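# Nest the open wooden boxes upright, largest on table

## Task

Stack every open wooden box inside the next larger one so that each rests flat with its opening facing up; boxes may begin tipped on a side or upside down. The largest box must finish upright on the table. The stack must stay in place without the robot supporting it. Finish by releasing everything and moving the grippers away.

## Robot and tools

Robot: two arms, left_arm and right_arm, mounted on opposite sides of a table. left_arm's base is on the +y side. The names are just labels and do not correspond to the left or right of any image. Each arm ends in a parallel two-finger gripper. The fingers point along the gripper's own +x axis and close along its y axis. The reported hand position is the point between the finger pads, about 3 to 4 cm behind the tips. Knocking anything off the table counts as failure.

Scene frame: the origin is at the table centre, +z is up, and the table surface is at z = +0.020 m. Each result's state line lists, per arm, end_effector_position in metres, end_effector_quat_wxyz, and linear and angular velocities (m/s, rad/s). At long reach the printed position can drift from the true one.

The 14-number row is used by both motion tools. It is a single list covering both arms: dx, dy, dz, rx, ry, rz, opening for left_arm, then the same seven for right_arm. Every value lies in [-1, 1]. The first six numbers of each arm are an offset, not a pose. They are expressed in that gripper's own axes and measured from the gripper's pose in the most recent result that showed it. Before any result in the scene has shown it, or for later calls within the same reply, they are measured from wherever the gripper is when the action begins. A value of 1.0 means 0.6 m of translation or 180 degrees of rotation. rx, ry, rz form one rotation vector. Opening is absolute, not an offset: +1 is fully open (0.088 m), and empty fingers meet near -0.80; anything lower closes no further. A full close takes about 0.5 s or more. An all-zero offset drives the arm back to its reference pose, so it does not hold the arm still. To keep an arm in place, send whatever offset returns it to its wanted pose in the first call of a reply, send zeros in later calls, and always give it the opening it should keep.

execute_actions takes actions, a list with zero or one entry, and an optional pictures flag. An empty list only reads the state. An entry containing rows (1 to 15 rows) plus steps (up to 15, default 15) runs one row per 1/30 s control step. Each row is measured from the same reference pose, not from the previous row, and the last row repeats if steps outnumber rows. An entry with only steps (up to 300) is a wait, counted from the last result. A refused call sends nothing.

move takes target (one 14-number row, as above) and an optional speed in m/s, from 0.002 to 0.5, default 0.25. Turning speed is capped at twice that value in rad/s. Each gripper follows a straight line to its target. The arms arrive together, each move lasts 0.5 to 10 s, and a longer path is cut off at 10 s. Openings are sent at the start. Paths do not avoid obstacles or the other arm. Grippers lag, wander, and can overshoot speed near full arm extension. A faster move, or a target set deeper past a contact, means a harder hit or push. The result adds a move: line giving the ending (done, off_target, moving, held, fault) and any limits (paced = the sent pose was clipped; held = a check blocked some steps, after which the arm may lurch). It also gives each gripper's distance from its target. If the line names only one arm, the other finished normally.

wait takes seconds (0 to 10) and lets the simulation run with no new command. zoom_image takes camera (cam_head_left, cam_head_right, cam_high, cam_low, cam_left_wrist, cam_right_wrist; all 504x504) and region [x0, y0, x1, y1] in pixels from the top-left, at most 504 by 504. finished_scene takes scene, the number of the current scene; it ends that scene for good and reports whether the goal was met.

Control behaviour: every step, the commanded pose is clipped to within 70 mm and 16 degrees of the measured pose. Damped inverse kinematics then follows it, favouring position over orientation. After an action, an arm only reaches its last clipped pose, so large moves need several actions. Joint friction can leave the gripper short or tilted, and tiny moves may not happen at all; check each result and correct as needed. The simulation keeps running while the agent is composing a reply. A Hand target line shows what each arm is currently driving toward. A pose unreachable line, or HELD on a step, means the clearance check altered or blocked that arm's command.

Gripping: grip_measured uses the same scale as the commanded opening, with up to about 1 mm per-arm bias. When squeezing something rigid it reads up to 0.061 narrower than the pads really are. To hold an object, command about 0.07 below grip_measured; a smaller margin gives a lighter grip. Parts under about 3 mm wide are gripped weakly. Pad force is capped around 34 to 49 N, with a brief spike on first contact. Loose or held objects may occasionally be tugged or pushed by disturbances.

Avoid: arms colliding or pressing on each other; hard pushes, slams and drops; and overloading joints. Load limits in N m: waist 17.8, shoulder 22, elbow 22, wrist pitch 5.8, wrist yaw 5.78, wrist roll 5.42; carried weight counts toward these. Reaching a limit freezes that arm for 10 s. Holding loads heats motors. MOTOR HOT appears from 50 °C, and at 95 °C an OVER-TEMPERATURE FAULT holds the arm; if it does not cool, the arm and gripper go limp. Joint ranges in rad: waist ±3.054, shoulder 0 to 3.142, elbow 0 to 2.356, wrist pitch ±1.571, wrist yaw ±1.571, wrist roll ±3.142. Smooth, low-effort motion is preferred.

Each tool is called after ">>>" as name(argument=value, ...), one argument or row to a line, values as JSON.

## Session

>>> execute_actions(
  actions=[],
)

Scene clock: 0.00 s of 4500.00 s.
left_arm: end_effector_position=(+0.0999, -0.0025, +0.3129) grip_measured=+0.827 end_effector_quat_wxyz=(-0.252, +0.622, -0.628, -0.394) end_effector_velocity=(-0.001, +0.004, -0.002) end_effector_angular_velocity=(+0.019, -0.012, -0.014) | right_arm: end_effector_position=(+0.0379, -0.2679, +0.1610) grip_measured=+0.841 end_effector_quat_wxyz=(+0.719, +0.623, +0.304, +0.047) end_effector_velocity=(+0.000, -0.003, -0.003) end_effector_angular_velocity=(-0.019, +0.001, +0.004)
Joint positions: left_arm=[-0.411  1.967  1.612 -0.768 -0.312 -3.096  0.079] | right_arm=[0.518 1.311 0.096 0.349 0.98  2.374 0.08 ]
Joint velocities: left_arm=[-0.002 -0.002 -0.002 -0.022 -0.007  0.007 -0.001] | right_arm=[-0.002 -0.002 -0.007 -0.007 -0.007 -0.007 -0.   ]
Heat: left arm: hottest shoulder 28 °C (+0.0 °C/min); right arm: hottest waist 27 °C (+0.0 °C/min).
Hand target (left_arm): +0.100, -0.003, +0.313; -0.252, +0.622, -0.628, -0.394
Hand target (right_arm): +0.038, -0.268, +0.161; +0.719, +0.623, +0.304, +0.047

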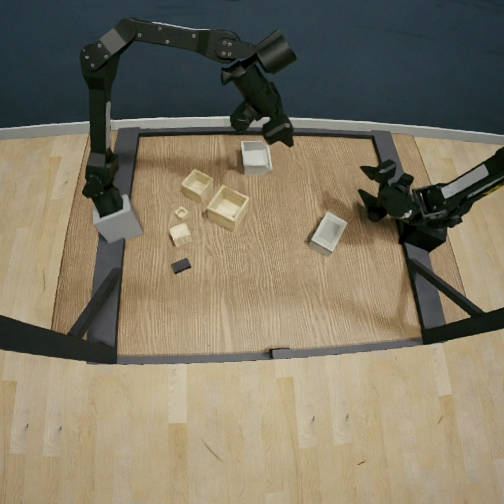

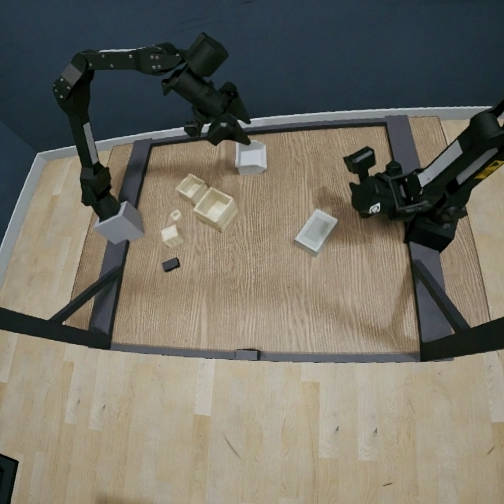

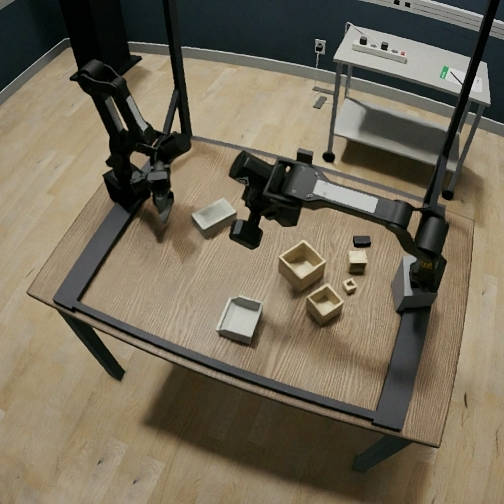

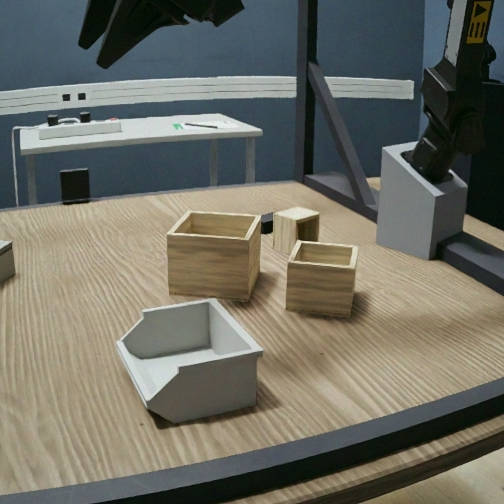

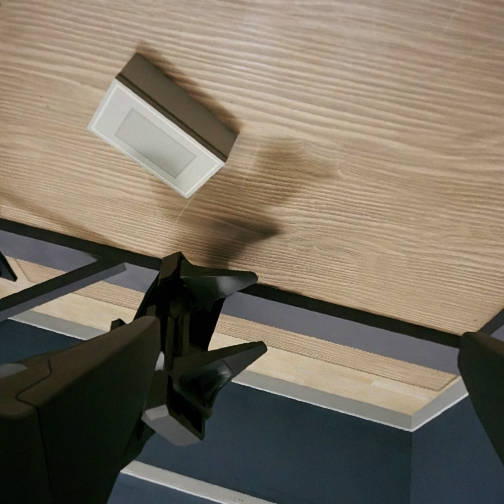

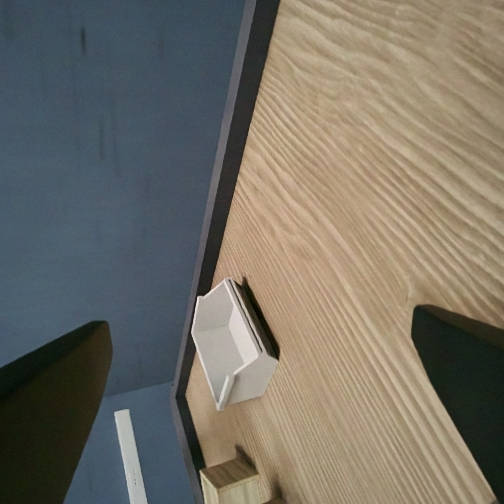

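>>> move(
  target=[-0.155,0.083,0.288,0.6,0,0,1,-0.013,0.14,-0.067,-0.637,0.236,0.382,1],
  speed=0.4,
)

Scene clock: 8.57 s of 4500.00 s.
left_arm: end_effector_position=(+0.0299, +0.1838, +0.3010) grip_measured=+0.987 end_effector_quat_wxyz=(+0.650, -0.168, +0.688, -0.275) end_effector_velocity=(+0.003, +0.001, +0.001) end_effector_angular_velocity=(-0.000, -0.015, +0.016) | right_arm: end_effector_position=(+0.0368, -0.2203, +0.2361) grip_measured=+1.000 end_effector_quat_wxyz=(+0.615, -0.209, -0.002, +0.761) end_effector_velocity=(-0.005, -0.003, -0.004) end_effector_angular_velocity=(-0.016, +0.009, +0.025)
Joint positions: left_arm=[-0.723  1.318  0.895 -0.807 -0.434 -1.526  0.087] | right_arm=[-0.487  1.176  0.244  0.398 -1.004 -0.67   0.088]
Joint velocities: left_arm=[-0.002 -0.002  0.002 -0.007 -0.022 -0.007  0.   ] | right_arm=[-0.002 -0.002  0.002 -0.051 -0.022 -0.037  0.   ]
Heat: left arm: hottest shoulder 29 °C (+7.0 °C/min); right arm: hottest elbow 28 °C (+7.0 °C/min).
Hand target (left_arm): +0.030, +0.186, +0.299; +0.653, -0.163, +0.686, -0.277
Hand target (right_arm): +0.038, -0.219, +0.241; +0.614, -0.212, -0.012, +0.760
Off the commanded pose (left_arm): 0.004 m, 1 deg.
Off the commanded pose (right_arm): 0.005 m, 2 deg.
After step 90, 1.93 s passed at rest.
move: done; limits=paced

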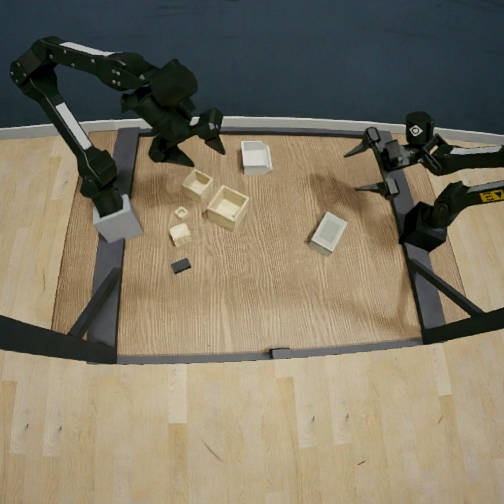

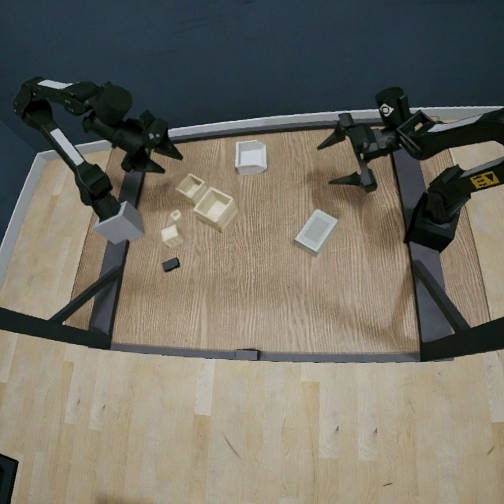

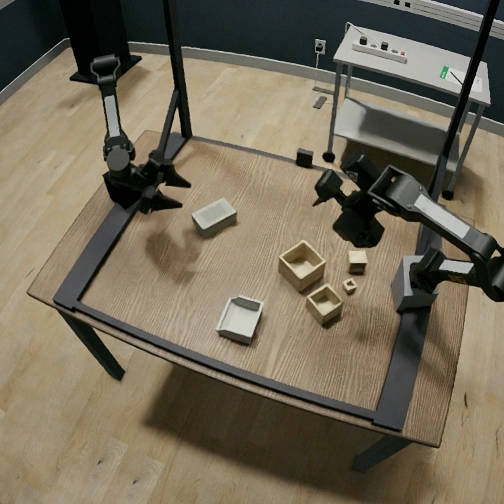

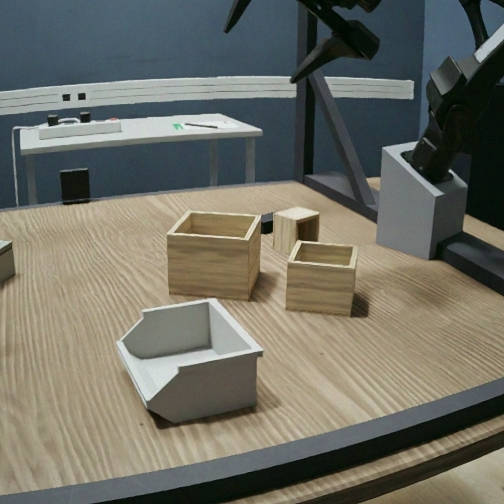

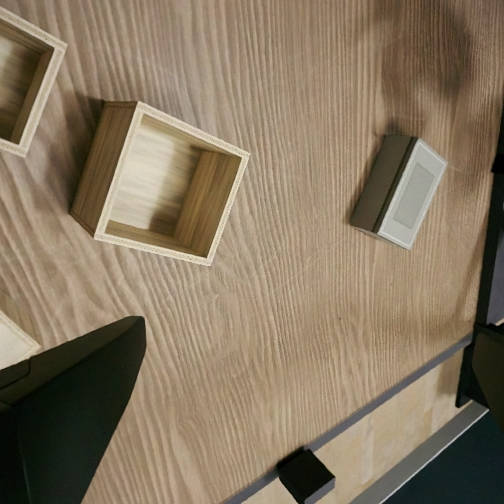

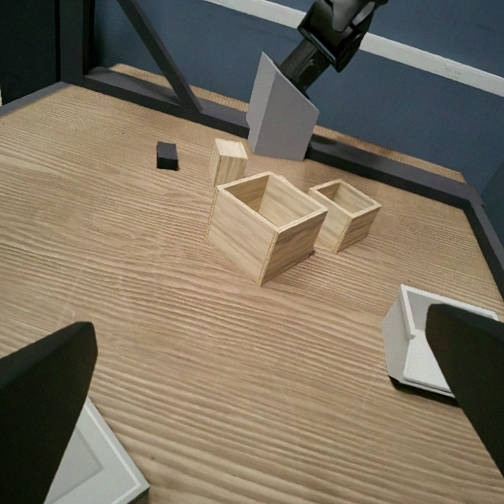

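>>> move(
  target=[0,0,0,0.433,0.142,0.169,-0.3,0,0,0,0,0,0,1],
  speed=0.4,
)

Scene clock: 13.00 s of 4500.00 s.
left_arm: end_effector_position=(+0.0312, +0.1857, +0.3027) grip_measured=-0.297 end_effector_quat_wxyz=(+0.500, +0.496, +0.502, -0.503) end_effector_velocity=(+0.000, +0.001, +0.002) end_effector_angular_velocity=(-0.004, -0.009, -0.015) | right_arm: end_effector_position=(+0.0368, -0.2202, +0.2362) grip_measured=+1.000 end_effector_quat_wxyz=(+0.615, -0.209, -0.003, +0.761) end_effector_velocity=(-0.001, -0.001, -0.001) end_effector_angular_velocity=(-0.001, +0.001, +0.006)
Joint positions: left_arm=[-0.694  1.836  1.442 -1.51  -0.376 -0.369  0.024] | right_arm=[-0.487  1.176  0.245  0.397 -1.004 -0.671  0.088]
Joint velocities: left_arm=[-0.007 -0.002  0.002 -0.007 -0.007  0.007  0.   ] | right_arm=[-0.002 -0.002 -0.002 -0.007 -0.007 -0.007  0.   ]
Heat: left arm: hottest shoulder 28 °C (+0.0 °C/min); right arm: hottest elbow 28 °C (+4.6 °C/min).
Hand target (left_arm): +0.030, +0.184, +0.302; +0.498, +0.501, +0.498, -0.503
Hand target (right_arm): +0.037, -0.220, +0.236; +0.615, -0.209, -0.002, +0.761
Off the commanded pose (left_arm): 0.003 m, 1 deg.
Off the commanded pose (right_arm): 0.000 m, 0 deg.
move: done

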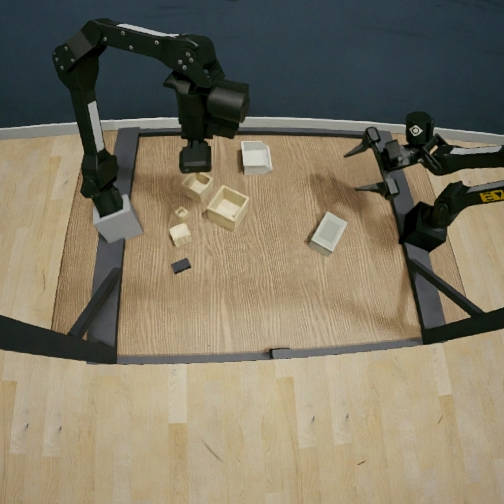

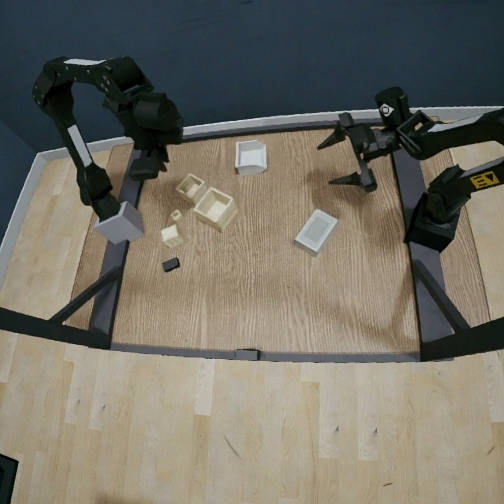

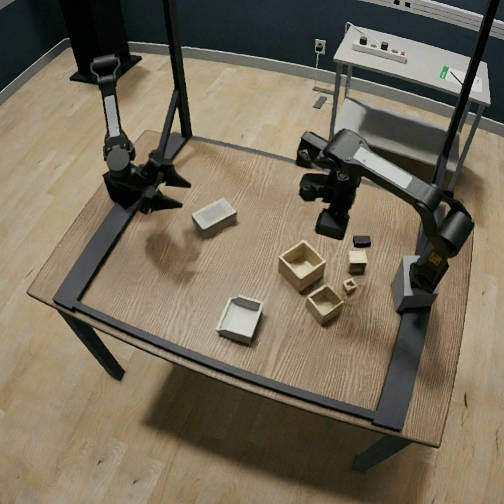

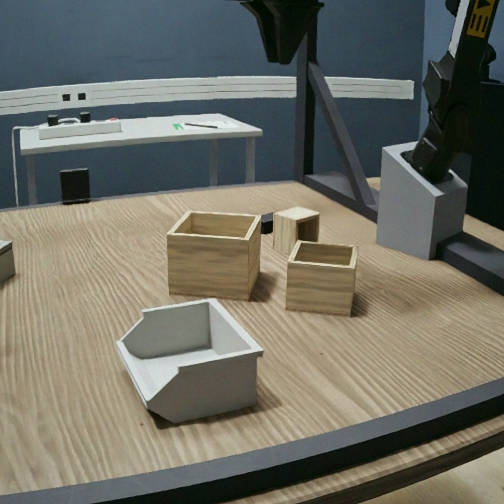

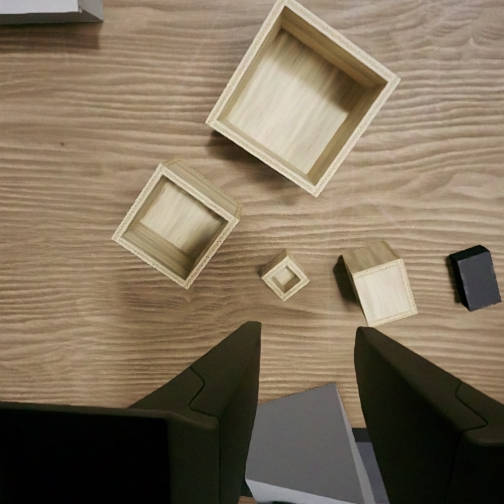

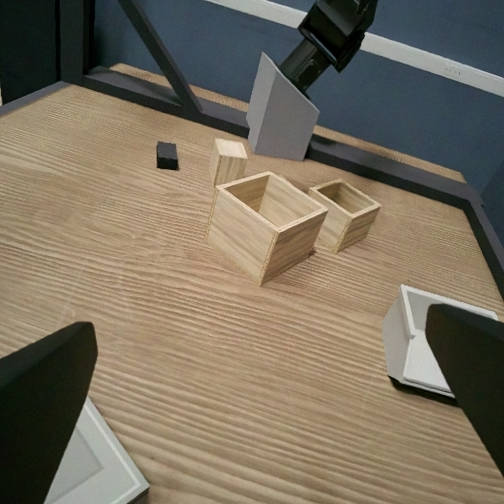

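>>> move(
  target=[0.3,0.161,-0.005,0.2,0,0,-0.3,0,0,0,0,0,0,1],
  speed=0.25,
)

Scene clock: 21.90 s of 4500.00 s.
left_arm: end_effector_position=(+0.1235, +0.1862, +0.1253) grip_measured=-0.297 end_effector_quat_wxyz=(+0.327, +0.619, +0.323, -0.637) end_effector_velocity=(+0.003, -0.002, +0.002) end_effector_angular_velocity=(-0.011, -0.010, +0.032) | right_arm: end_effector_position=(+0.0368, -0.2202, +0.2362) grip_measured=+1.000 end_effector_quat_wxyz=(+0.615, -0.209, -0.003, +0.761) end_effector_velocity=(-0.000, -0.000, +0.000) end_effector_angular_velocity=(+0.005, -0.006, +0.006)
Joint positions: left_arm=[-0.142  1.804  0.928 -0.76  -0.48   0.852  0.024] | right_arm=[-0.487  1.176  0.245  0.397 -1.004 -0.671  0.088]
Joint velocities: left_arm=[ 0.002 -0.007  0.002  0.007 -0.007 -0.022 -0.   ] | right_arm=[-0.002  0.002 -0.002  0.007 -0.007 -0.007  0.   ]
Heat: left arm: hottest waist 28 °C (+0.0 °C/min); right arm: hottest elbow 29 °C (+5.5 °C/min).
Hand target (left_arm): +0.122, +0.189, +0.121; +0.318, +0.624, +0.324, -0.636
Hand target (right_arm): +0.037, -0.220, +0.236; +0.615, -0.209, -0.003, +0.761
Off the commanded pose (left_arm): 0.005 m, 1 deg.
Off the commanded pose (right_arm): 0.000 m, 0 deg.
After step 90, 4.17 s passed at rest.
move: done

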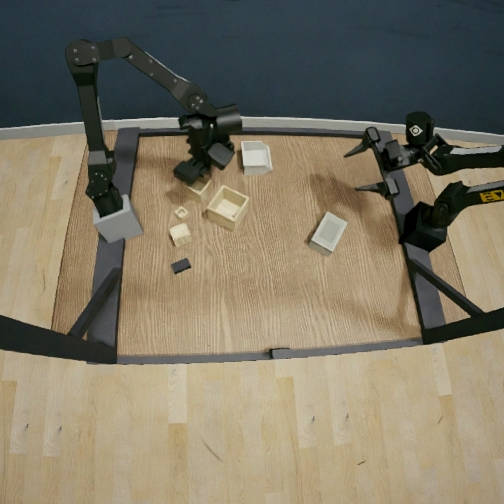

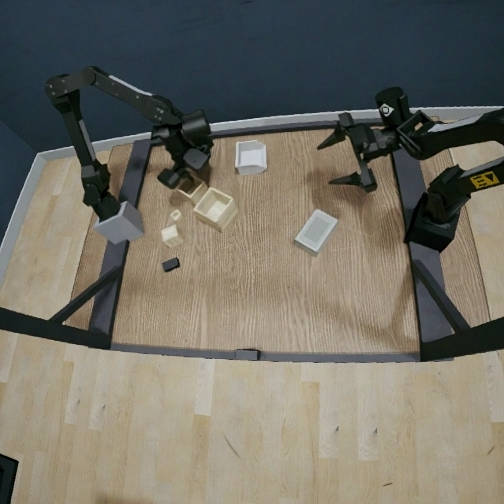

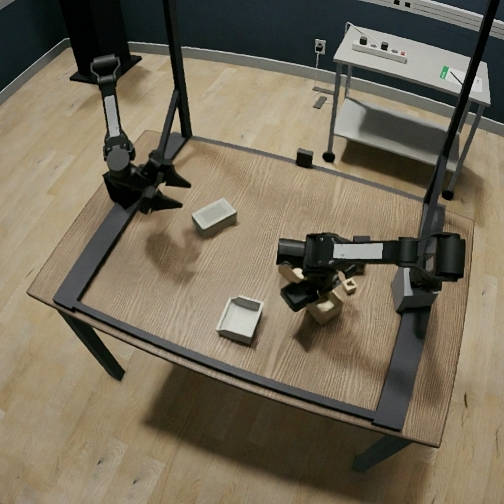

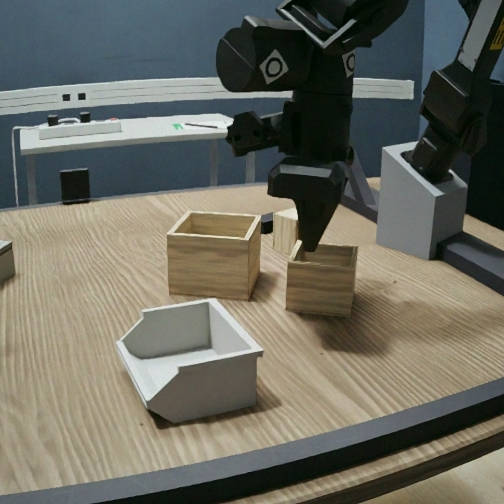

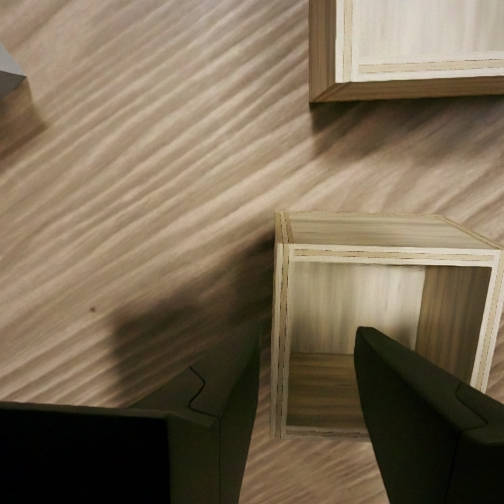

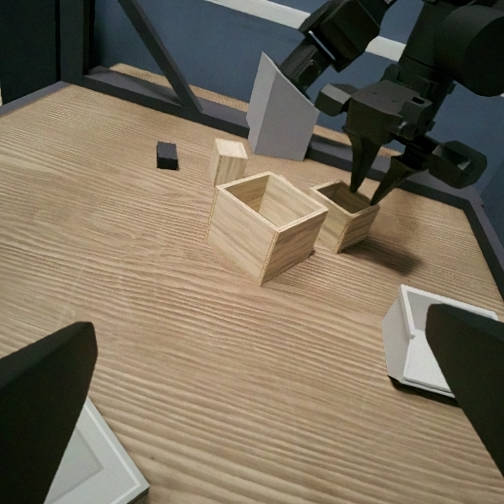

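>>> move(
  target=[0.012,0.012,-0.022,0.006,0.012,0,-0.3,0,0,0,0,0,0,1],
  speed=0.05,
)

>>> move(
  target=[0.055,0,-0.004,0,0.004,0,-0.3,0,0,0,0,0,0,1],
  speed=0.05,
)

>>> move(
  target=[0,0,0,0,0,0,-0.85,0,0,0,0,0,0,1],
)

>>> move(
  target=[-0.15,0,0,0,0,0,-0.85,0,0,0,0,0,0,1],
  speed=0.12,
)

Scene clock: 26.17 s of 4500.00 s.
left_arm: end_effector_position=(+0.1359, +0.1922, +0.1198) grip_measured=-0.297 end_effector_quat_wxyz=(+0.318, +0.631, +0.323, -0.629) end_effector_velocity=(+0.000, +0.002, +0.000) end_effector_angular_velocity=(+0.007, -0.006, -0.013) | right_arm: end_effector_position=(+0.0368, -0.2202, +0.2362) grip_measured=+1.000 end_effector_quat_wxyz=(+0.615, -0.209, -0.003, +0.761) end_effector_velocity=(-0.001, -0.001, -0.001) end_effector_angular_velocity=(-0.001, +0.001, +0.006)
Joint positions: left_arm=[-0.102  1.804  0.928 -0.759 -0.506  0.902  0.024] | right_arm=[-0.487  1.176  0.245  0.397 -1.004 -0.671  0.088]
Joint velocities: left_arm=[-0.002 -0.002 -0.002 -0.007 -0.007  0.007 -0.   ] | right_arm=[-0.002 -0.002 -0.002 -0.007 -0.007 -0.007  0.   ]
Heat: left arm: hottest shoulder 29 °C (+2.3 °C/min); right arm: hottest elbow 29 °C (+4.6 °C/min).
Hand target (left_arm): +0.137, +0.193, +0.118; +0.315, +0.634, +0.323, -0.628
Hand target (right_arm): +0.037, -0.220, +0.236; +0.615, -0.209, -0.003, +0.761
Off the commanded pose (left_arm): 0.002 m, 1 deg.
Off the commanded pose (right_arm): 0.000 m, 0 deg.
After step 90, 0.53 s passed at rest.
move: done

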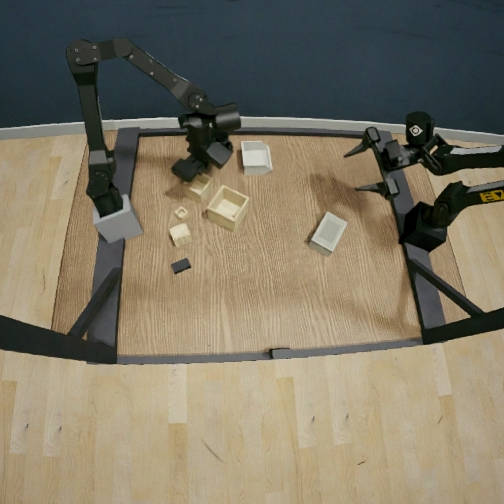

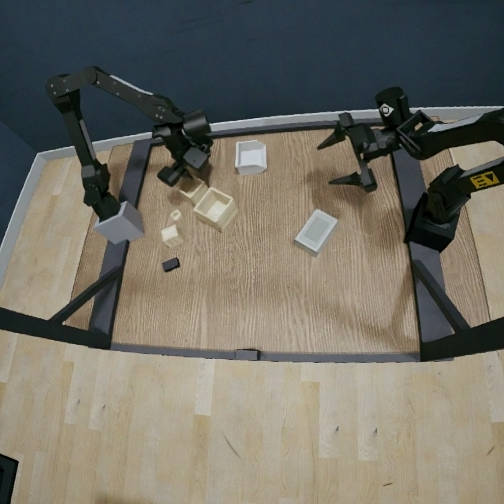

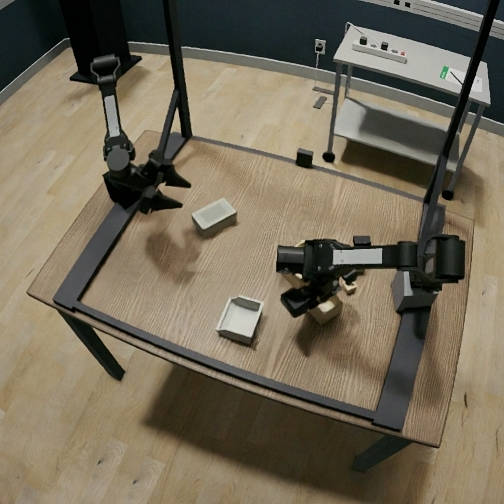

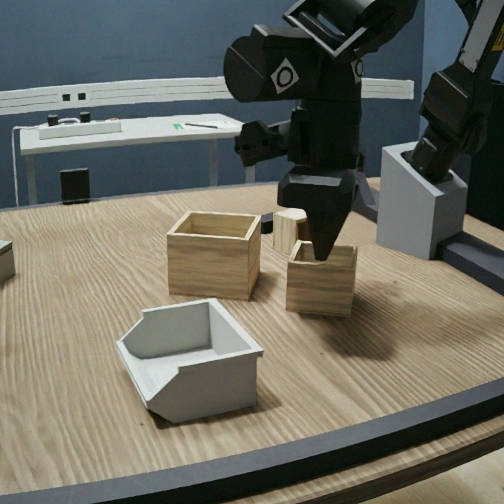

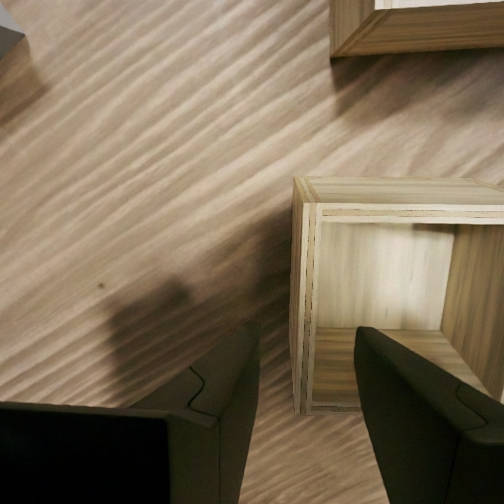

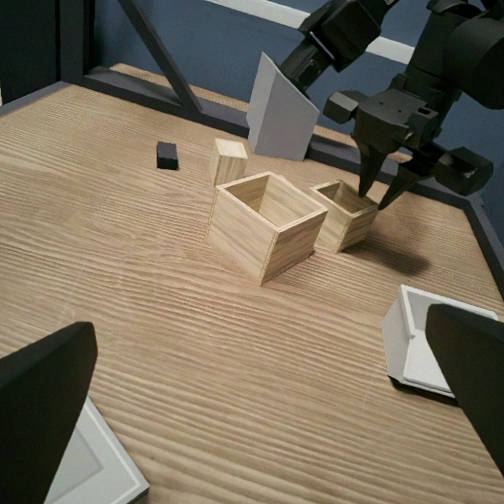

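Scene clock: 27.13 s of 4500.00 s.
left_arm: end_effector_position=(+0.1386, +0.1908, +0.0916) grip_measured=-0.297 end_effector_quat_wxyz=(+0.325, +0.630, +0.323, -0.627) end_effector_velocity=(+0.002, -0.000, -0.000) end_effector_angular_velocity=(-0.003, -0.009, +0.013) | right_arm: end_effector_position=(+0.0368, -0.2202, +0.2362) grip_measured=+1.000 end_effector_quat_wxyz=(+0.615, -0.209, -0.003, +0.761) end_effector_velocity=(+0.001, -0.001, -0.003) end_effector_angular_velocity=(-0.006, -0.014, -0.003)
Joint positions: left_arm=[-0.048  1.857  0.878 -0.615 -0.512  0.957  0.024] | right_arm=[-0.487  1.176  0.245  0.397 -1.004 -0.671  0.088]
Joint velocities: left_arm=[ 0.002 -0.002 -0.002  0.007 -0.007 -0.007 -0.   ] | right_arm=[-0.002  0.002 -0.002 -0.007  0.007 -0.022  0.   ]
Heat: left arm: hottest shoulder 29 °C (+2.2 °C/min); right arm: hottest elbow 29 °C (+4.4 °C/min).
Hand target (left_arm): +0.137, +0.194, +0.087; +0.316, +0.634, +0.325, -0.626
Hand target (right_arm): +0.037, -0.220, +0.236; +0.615, -0.209, -0.003, +0.761
Off the commanded pose (left_arm): 0.006 m, 1 deg.
Off the commanded pose (right_arm): 0.000 m, 0 deg.
move: done

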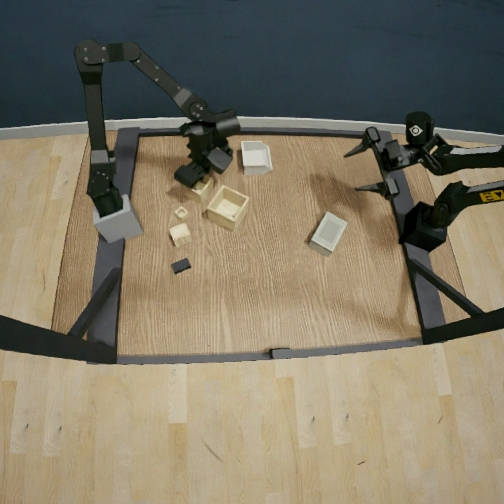

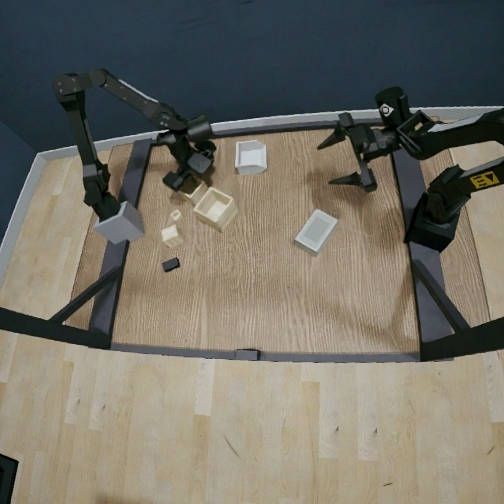

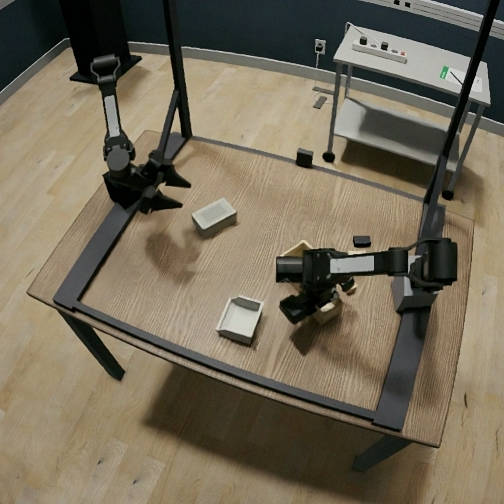

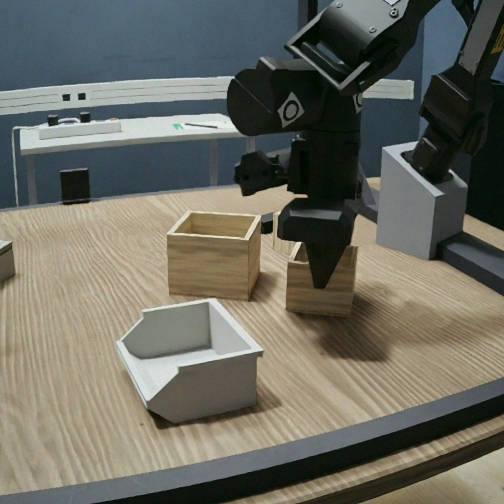

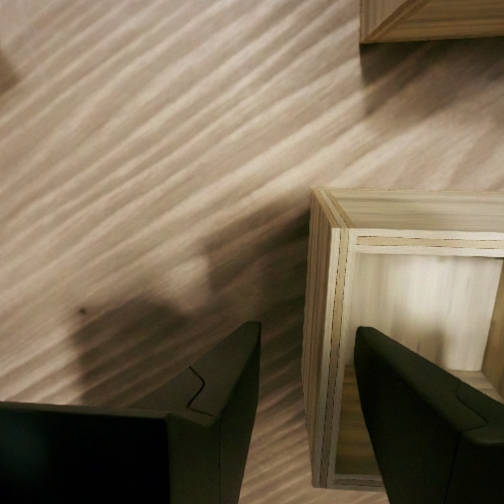

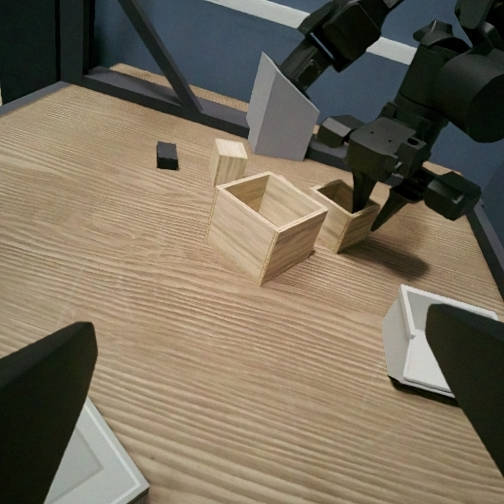

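Scene clock: 27.63 s of 4500.00 s.
left_arm: end_effector_position=(+0.1381, +0.1911, +0.0917) grip_measured=-0.748 end_effector_quat_wxyz=(+0.324, +0.630, +0.323, -0.628) end_effector_velocity=(+0.002, +0.003, +0.000) end_effector_angular_velocity=(+0.012, -0.019, -0.013) | right_arm: end_effector_position=(+0.0368, -0.2202, +0.2362) grip_measured=+1.000 end_effector_quat_wxyz=(+0.615, -0.209, -0.003, +0.761) end_effector_velocity=(+0.001, -0.002, -0.003) end_effector_angular_velocity=(-0.015, +0.007, -0.013)
Joint positions: left_arm=[-0.048  1.857  0.878 -0.618 -0.511  0.957  0.002] | right_arm=[-0.487  1.176  0.245  0.397 -1.004 -0.671  0.088]
Joint velocities: left_arm=[-0.002 -0.002 -0.002 -0.007 -0.022  0.007  0.   ] | right_arm=[-0.007 -0.002 -0.002 -0.022  0.007 -0.007  0.   ]
Heat: left arm: hottest shoulder 29 °C (+2.2 °C/min); right arm: hottest elbow 29 °C (+4.3 °C/min).
Hand target (left_arm): +0.139, +0.191, +0.092; +0.325, +0.630, +0.323, -0.627
Hand target (right_arm): +0.037, -0.220, +0.236; +0.615, -0.209, -0.003, +0.761
Off the commanded pose (left_arm): 0.001 m, 0 deg.
Off the commanded pose (right_arm): 0.000 m, 0 deg.
move: done

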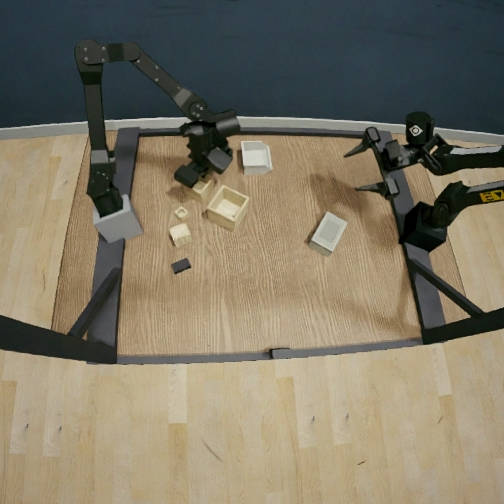

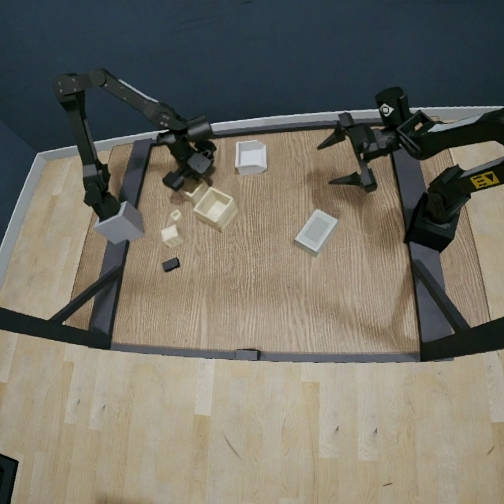

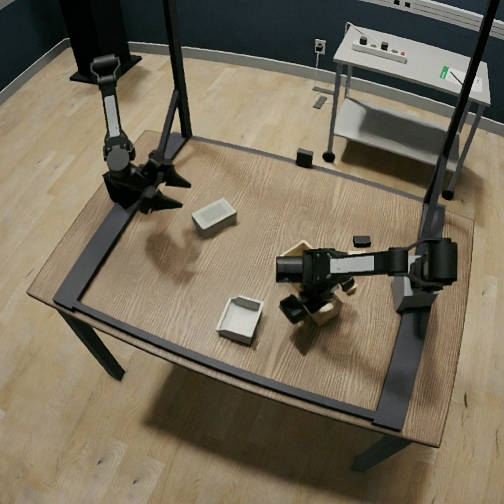

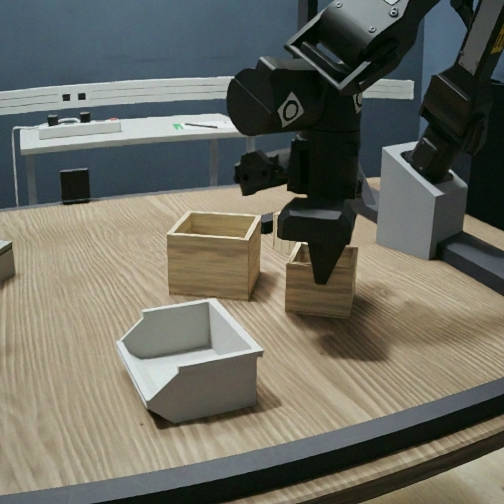

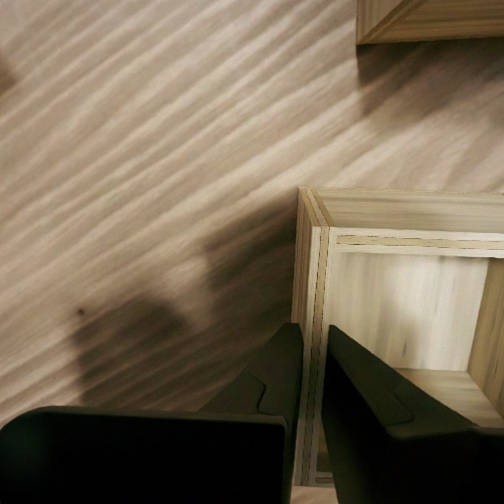

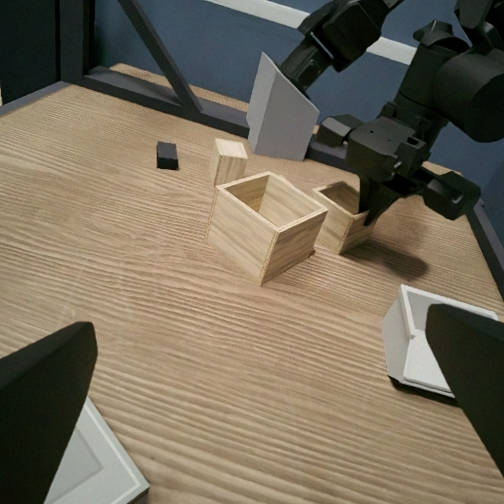

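Scene clock: 28.77 s of 4500.00 s.
left_arm: end_effector_position=(+0.1381, +0.1934, +0.1774) grip_measured=-0.748 end_effector_quat_wxyz=(+0.318, +0.635, +0.323, -0.625) end_effector_velocity=(+0.001, +0.004, +0.001) end_effector_angular_velocity=(+0.015, -0.005, -0.003) | right_arm: end_effector_position=(+0.0368, -0.2202, +0.2362) grip_measured=+1.000 end_effector_quat_wxyz=(+0.615, -0.209, -0.003, +0.761) end_effector_velocity=(-0.000, -0.000, +0.001) end_effector_angular_velocity=(+0.005, -0.016, +0.011)
Joint positions: left_arm=[-0.198  1.73   1.068 -1.031 -0.509  0.79   0.002] | right_arm=[-0.487  1.176  0.245  0.397 -1.004 -0.671  0.088]
Joint velocities: left_arm=[-0.002 -0.002  0.002 -0.022 -0.007 -0.007  0.   ] | right_arm=[-0.002 -0.002  0.002 -0.007 -0.007 -0.022  0.   ]
Heat: left arm: hottest shoulder 29 °C (+2.1 °C/min); right arm: hottest elbow 29 °C (+4.2 °C/min).
Hand target (left_arm): +0.139, +0.192, +0.182; +0.325, +0.631, +0.322, -0.627
Hand target (right_arm): +0.037, -0.220, +0.236; +0.615, -0.209, -0.003, +0.761
Off the commanded pose (left_arm): 0.005 m, 1 deg.
Off the commanded pose (right_arm): 0.000 m, 0 deg.
move: done

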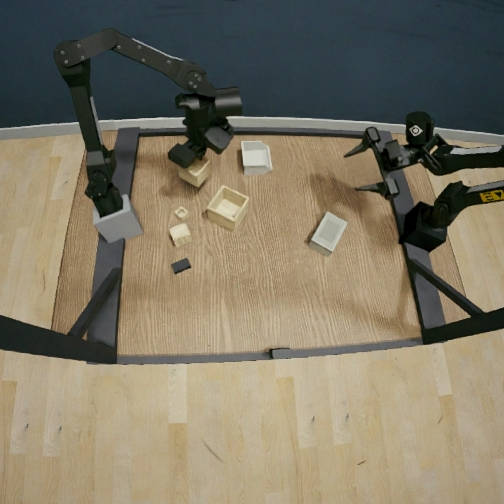

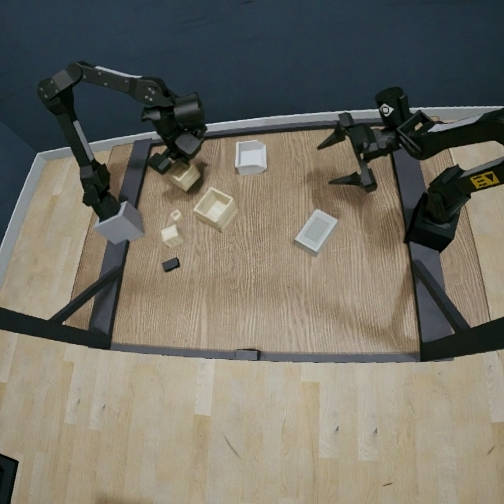

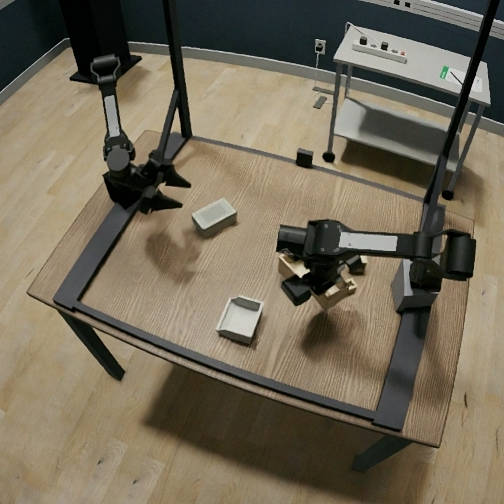

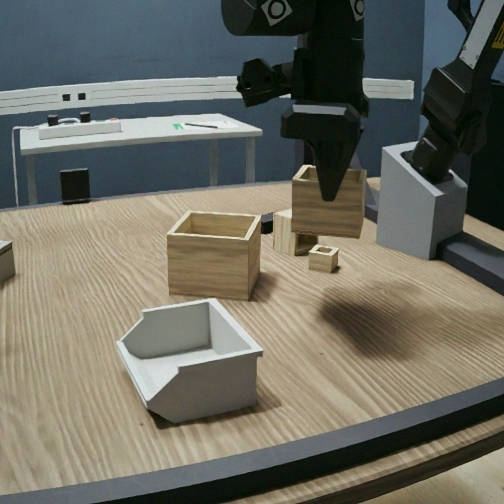

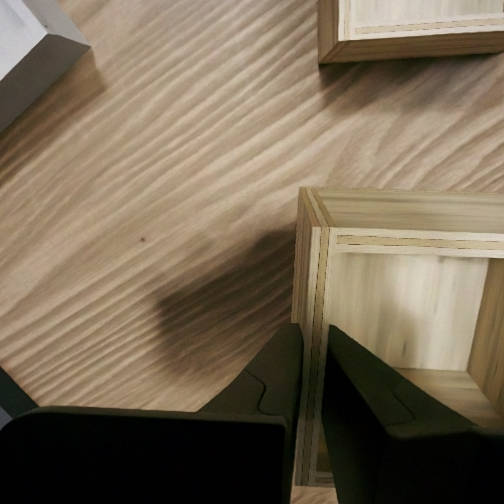

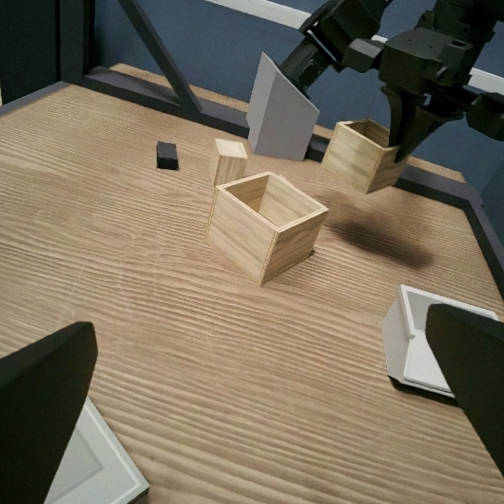

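>>> move(
  target=[0.005,-0.037,0.203,-0.018,-0.004,0,-0.85,0,0,0,0,0,0,1],
  speed=0.15,
)

>>> zoom_image(
  camera="cam_right_wrist",
  region=[180, 100, 370, 290],
)

Scene clock: 32.30 s of 4500.00 s.
left_arm: end_effector_position=(+0.0524, +0.1084, +0.1759) grip_measured=-0.748 end_effector_quat_wxyz=(+0.342, +0.623, +0.334, -0.619) end_effector_velocity=(+0.004, -0.005, +0.004) end_effector_angular_velocity=(-0.023, -0.020, +0.015) | right_arm: end_effector_position=(+0.0368, -0.2202, +0.2362) grip_measured=+1.000 end_effector_quat_wxyz=(+0.615, -0.209, -0.003, +0.761) end_effector_velocity=(-0.000, -0.000, -0.001) end_effector_angular_velocity=(+0.000, -0.011, -0.002)
Joint positions: left_arm=[-0.441  2.097  1.329 -1.03  -0.467  0.473  0.002] | right_arm=[-0.487  1.176  0.245  0.397 -1.004 -0.671  0.088]
Joint velocities: left_arm=[-0.002 -0.002  0.012  0.007 -0.022 -0.007  0.   ] | right_arm=[ 0.002 -0.002 -0.007  0.007  0.007 -0.007  0.   ]
Heat: left arm: hottest shoulder 29 °C (+1.9 °C/min); right arm: hottest elbow 30 °C (+5.6 °C/min).
Hand target (left_arm): +0.050, +0.107, +0.174; +0.339, +0.623, +0.338, -0.619
Hand target (right_arm): +0.037, -0.220, +0.236; +0.615, -0.209, -0.003, +0.761
Off the commanded pose (left_arm): 0.005 m, 1 deg.
Off the commanded pose (right_arm): 0.000 m, 0 deg.
move: done

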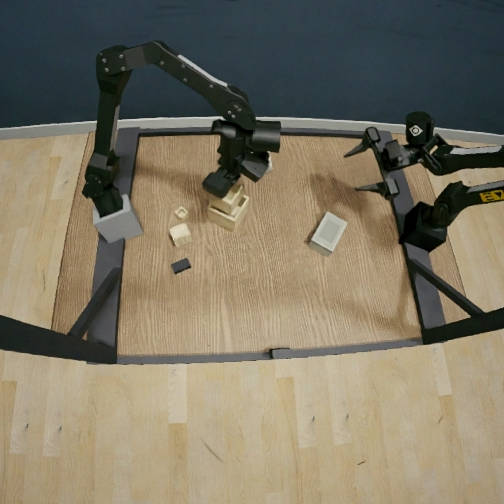

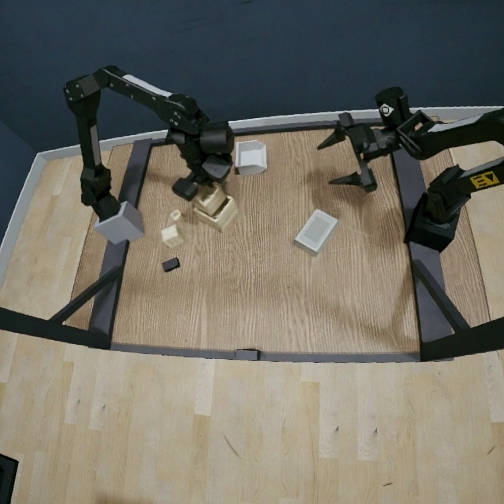

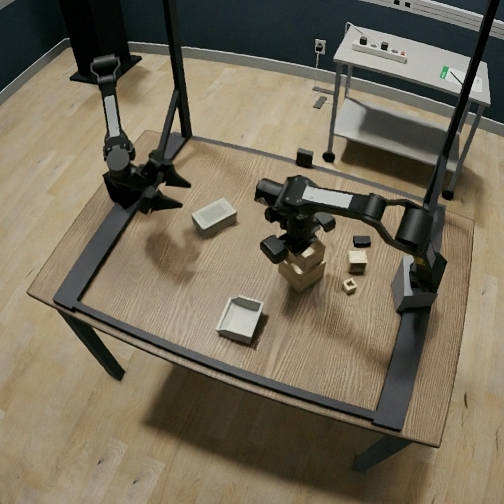

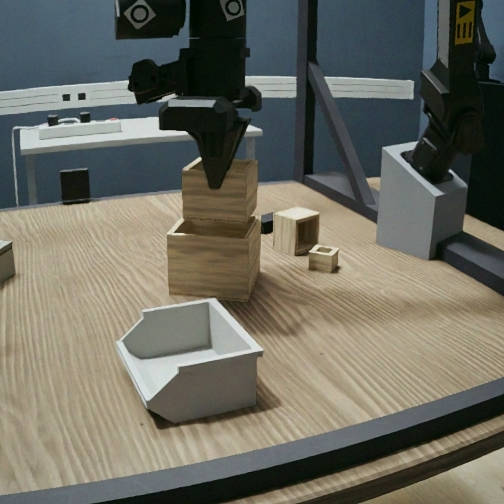

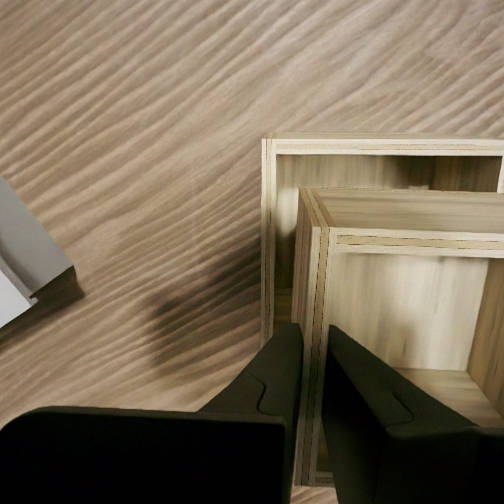

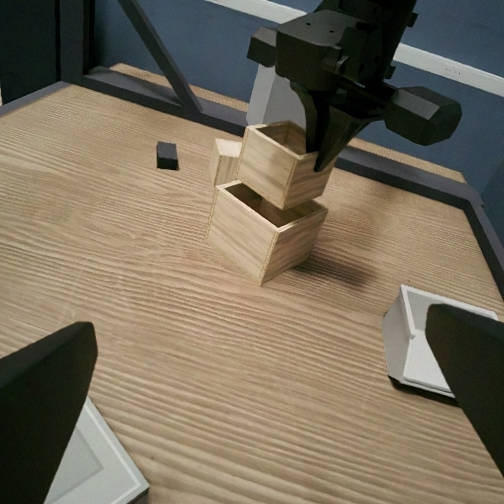

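Region (180, 100, 370, 290) of cam_right_wrist's 504x504 image, scaled by 2.653, with more detail than that image has.

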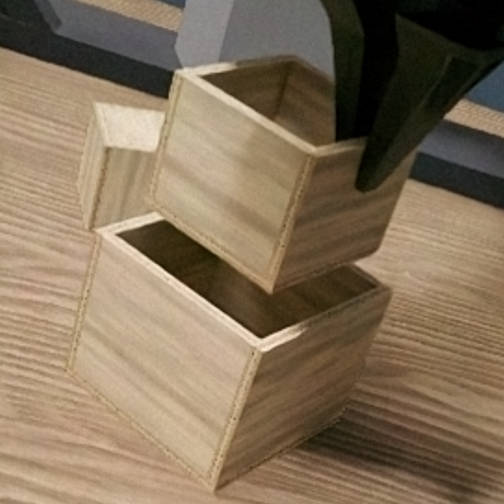

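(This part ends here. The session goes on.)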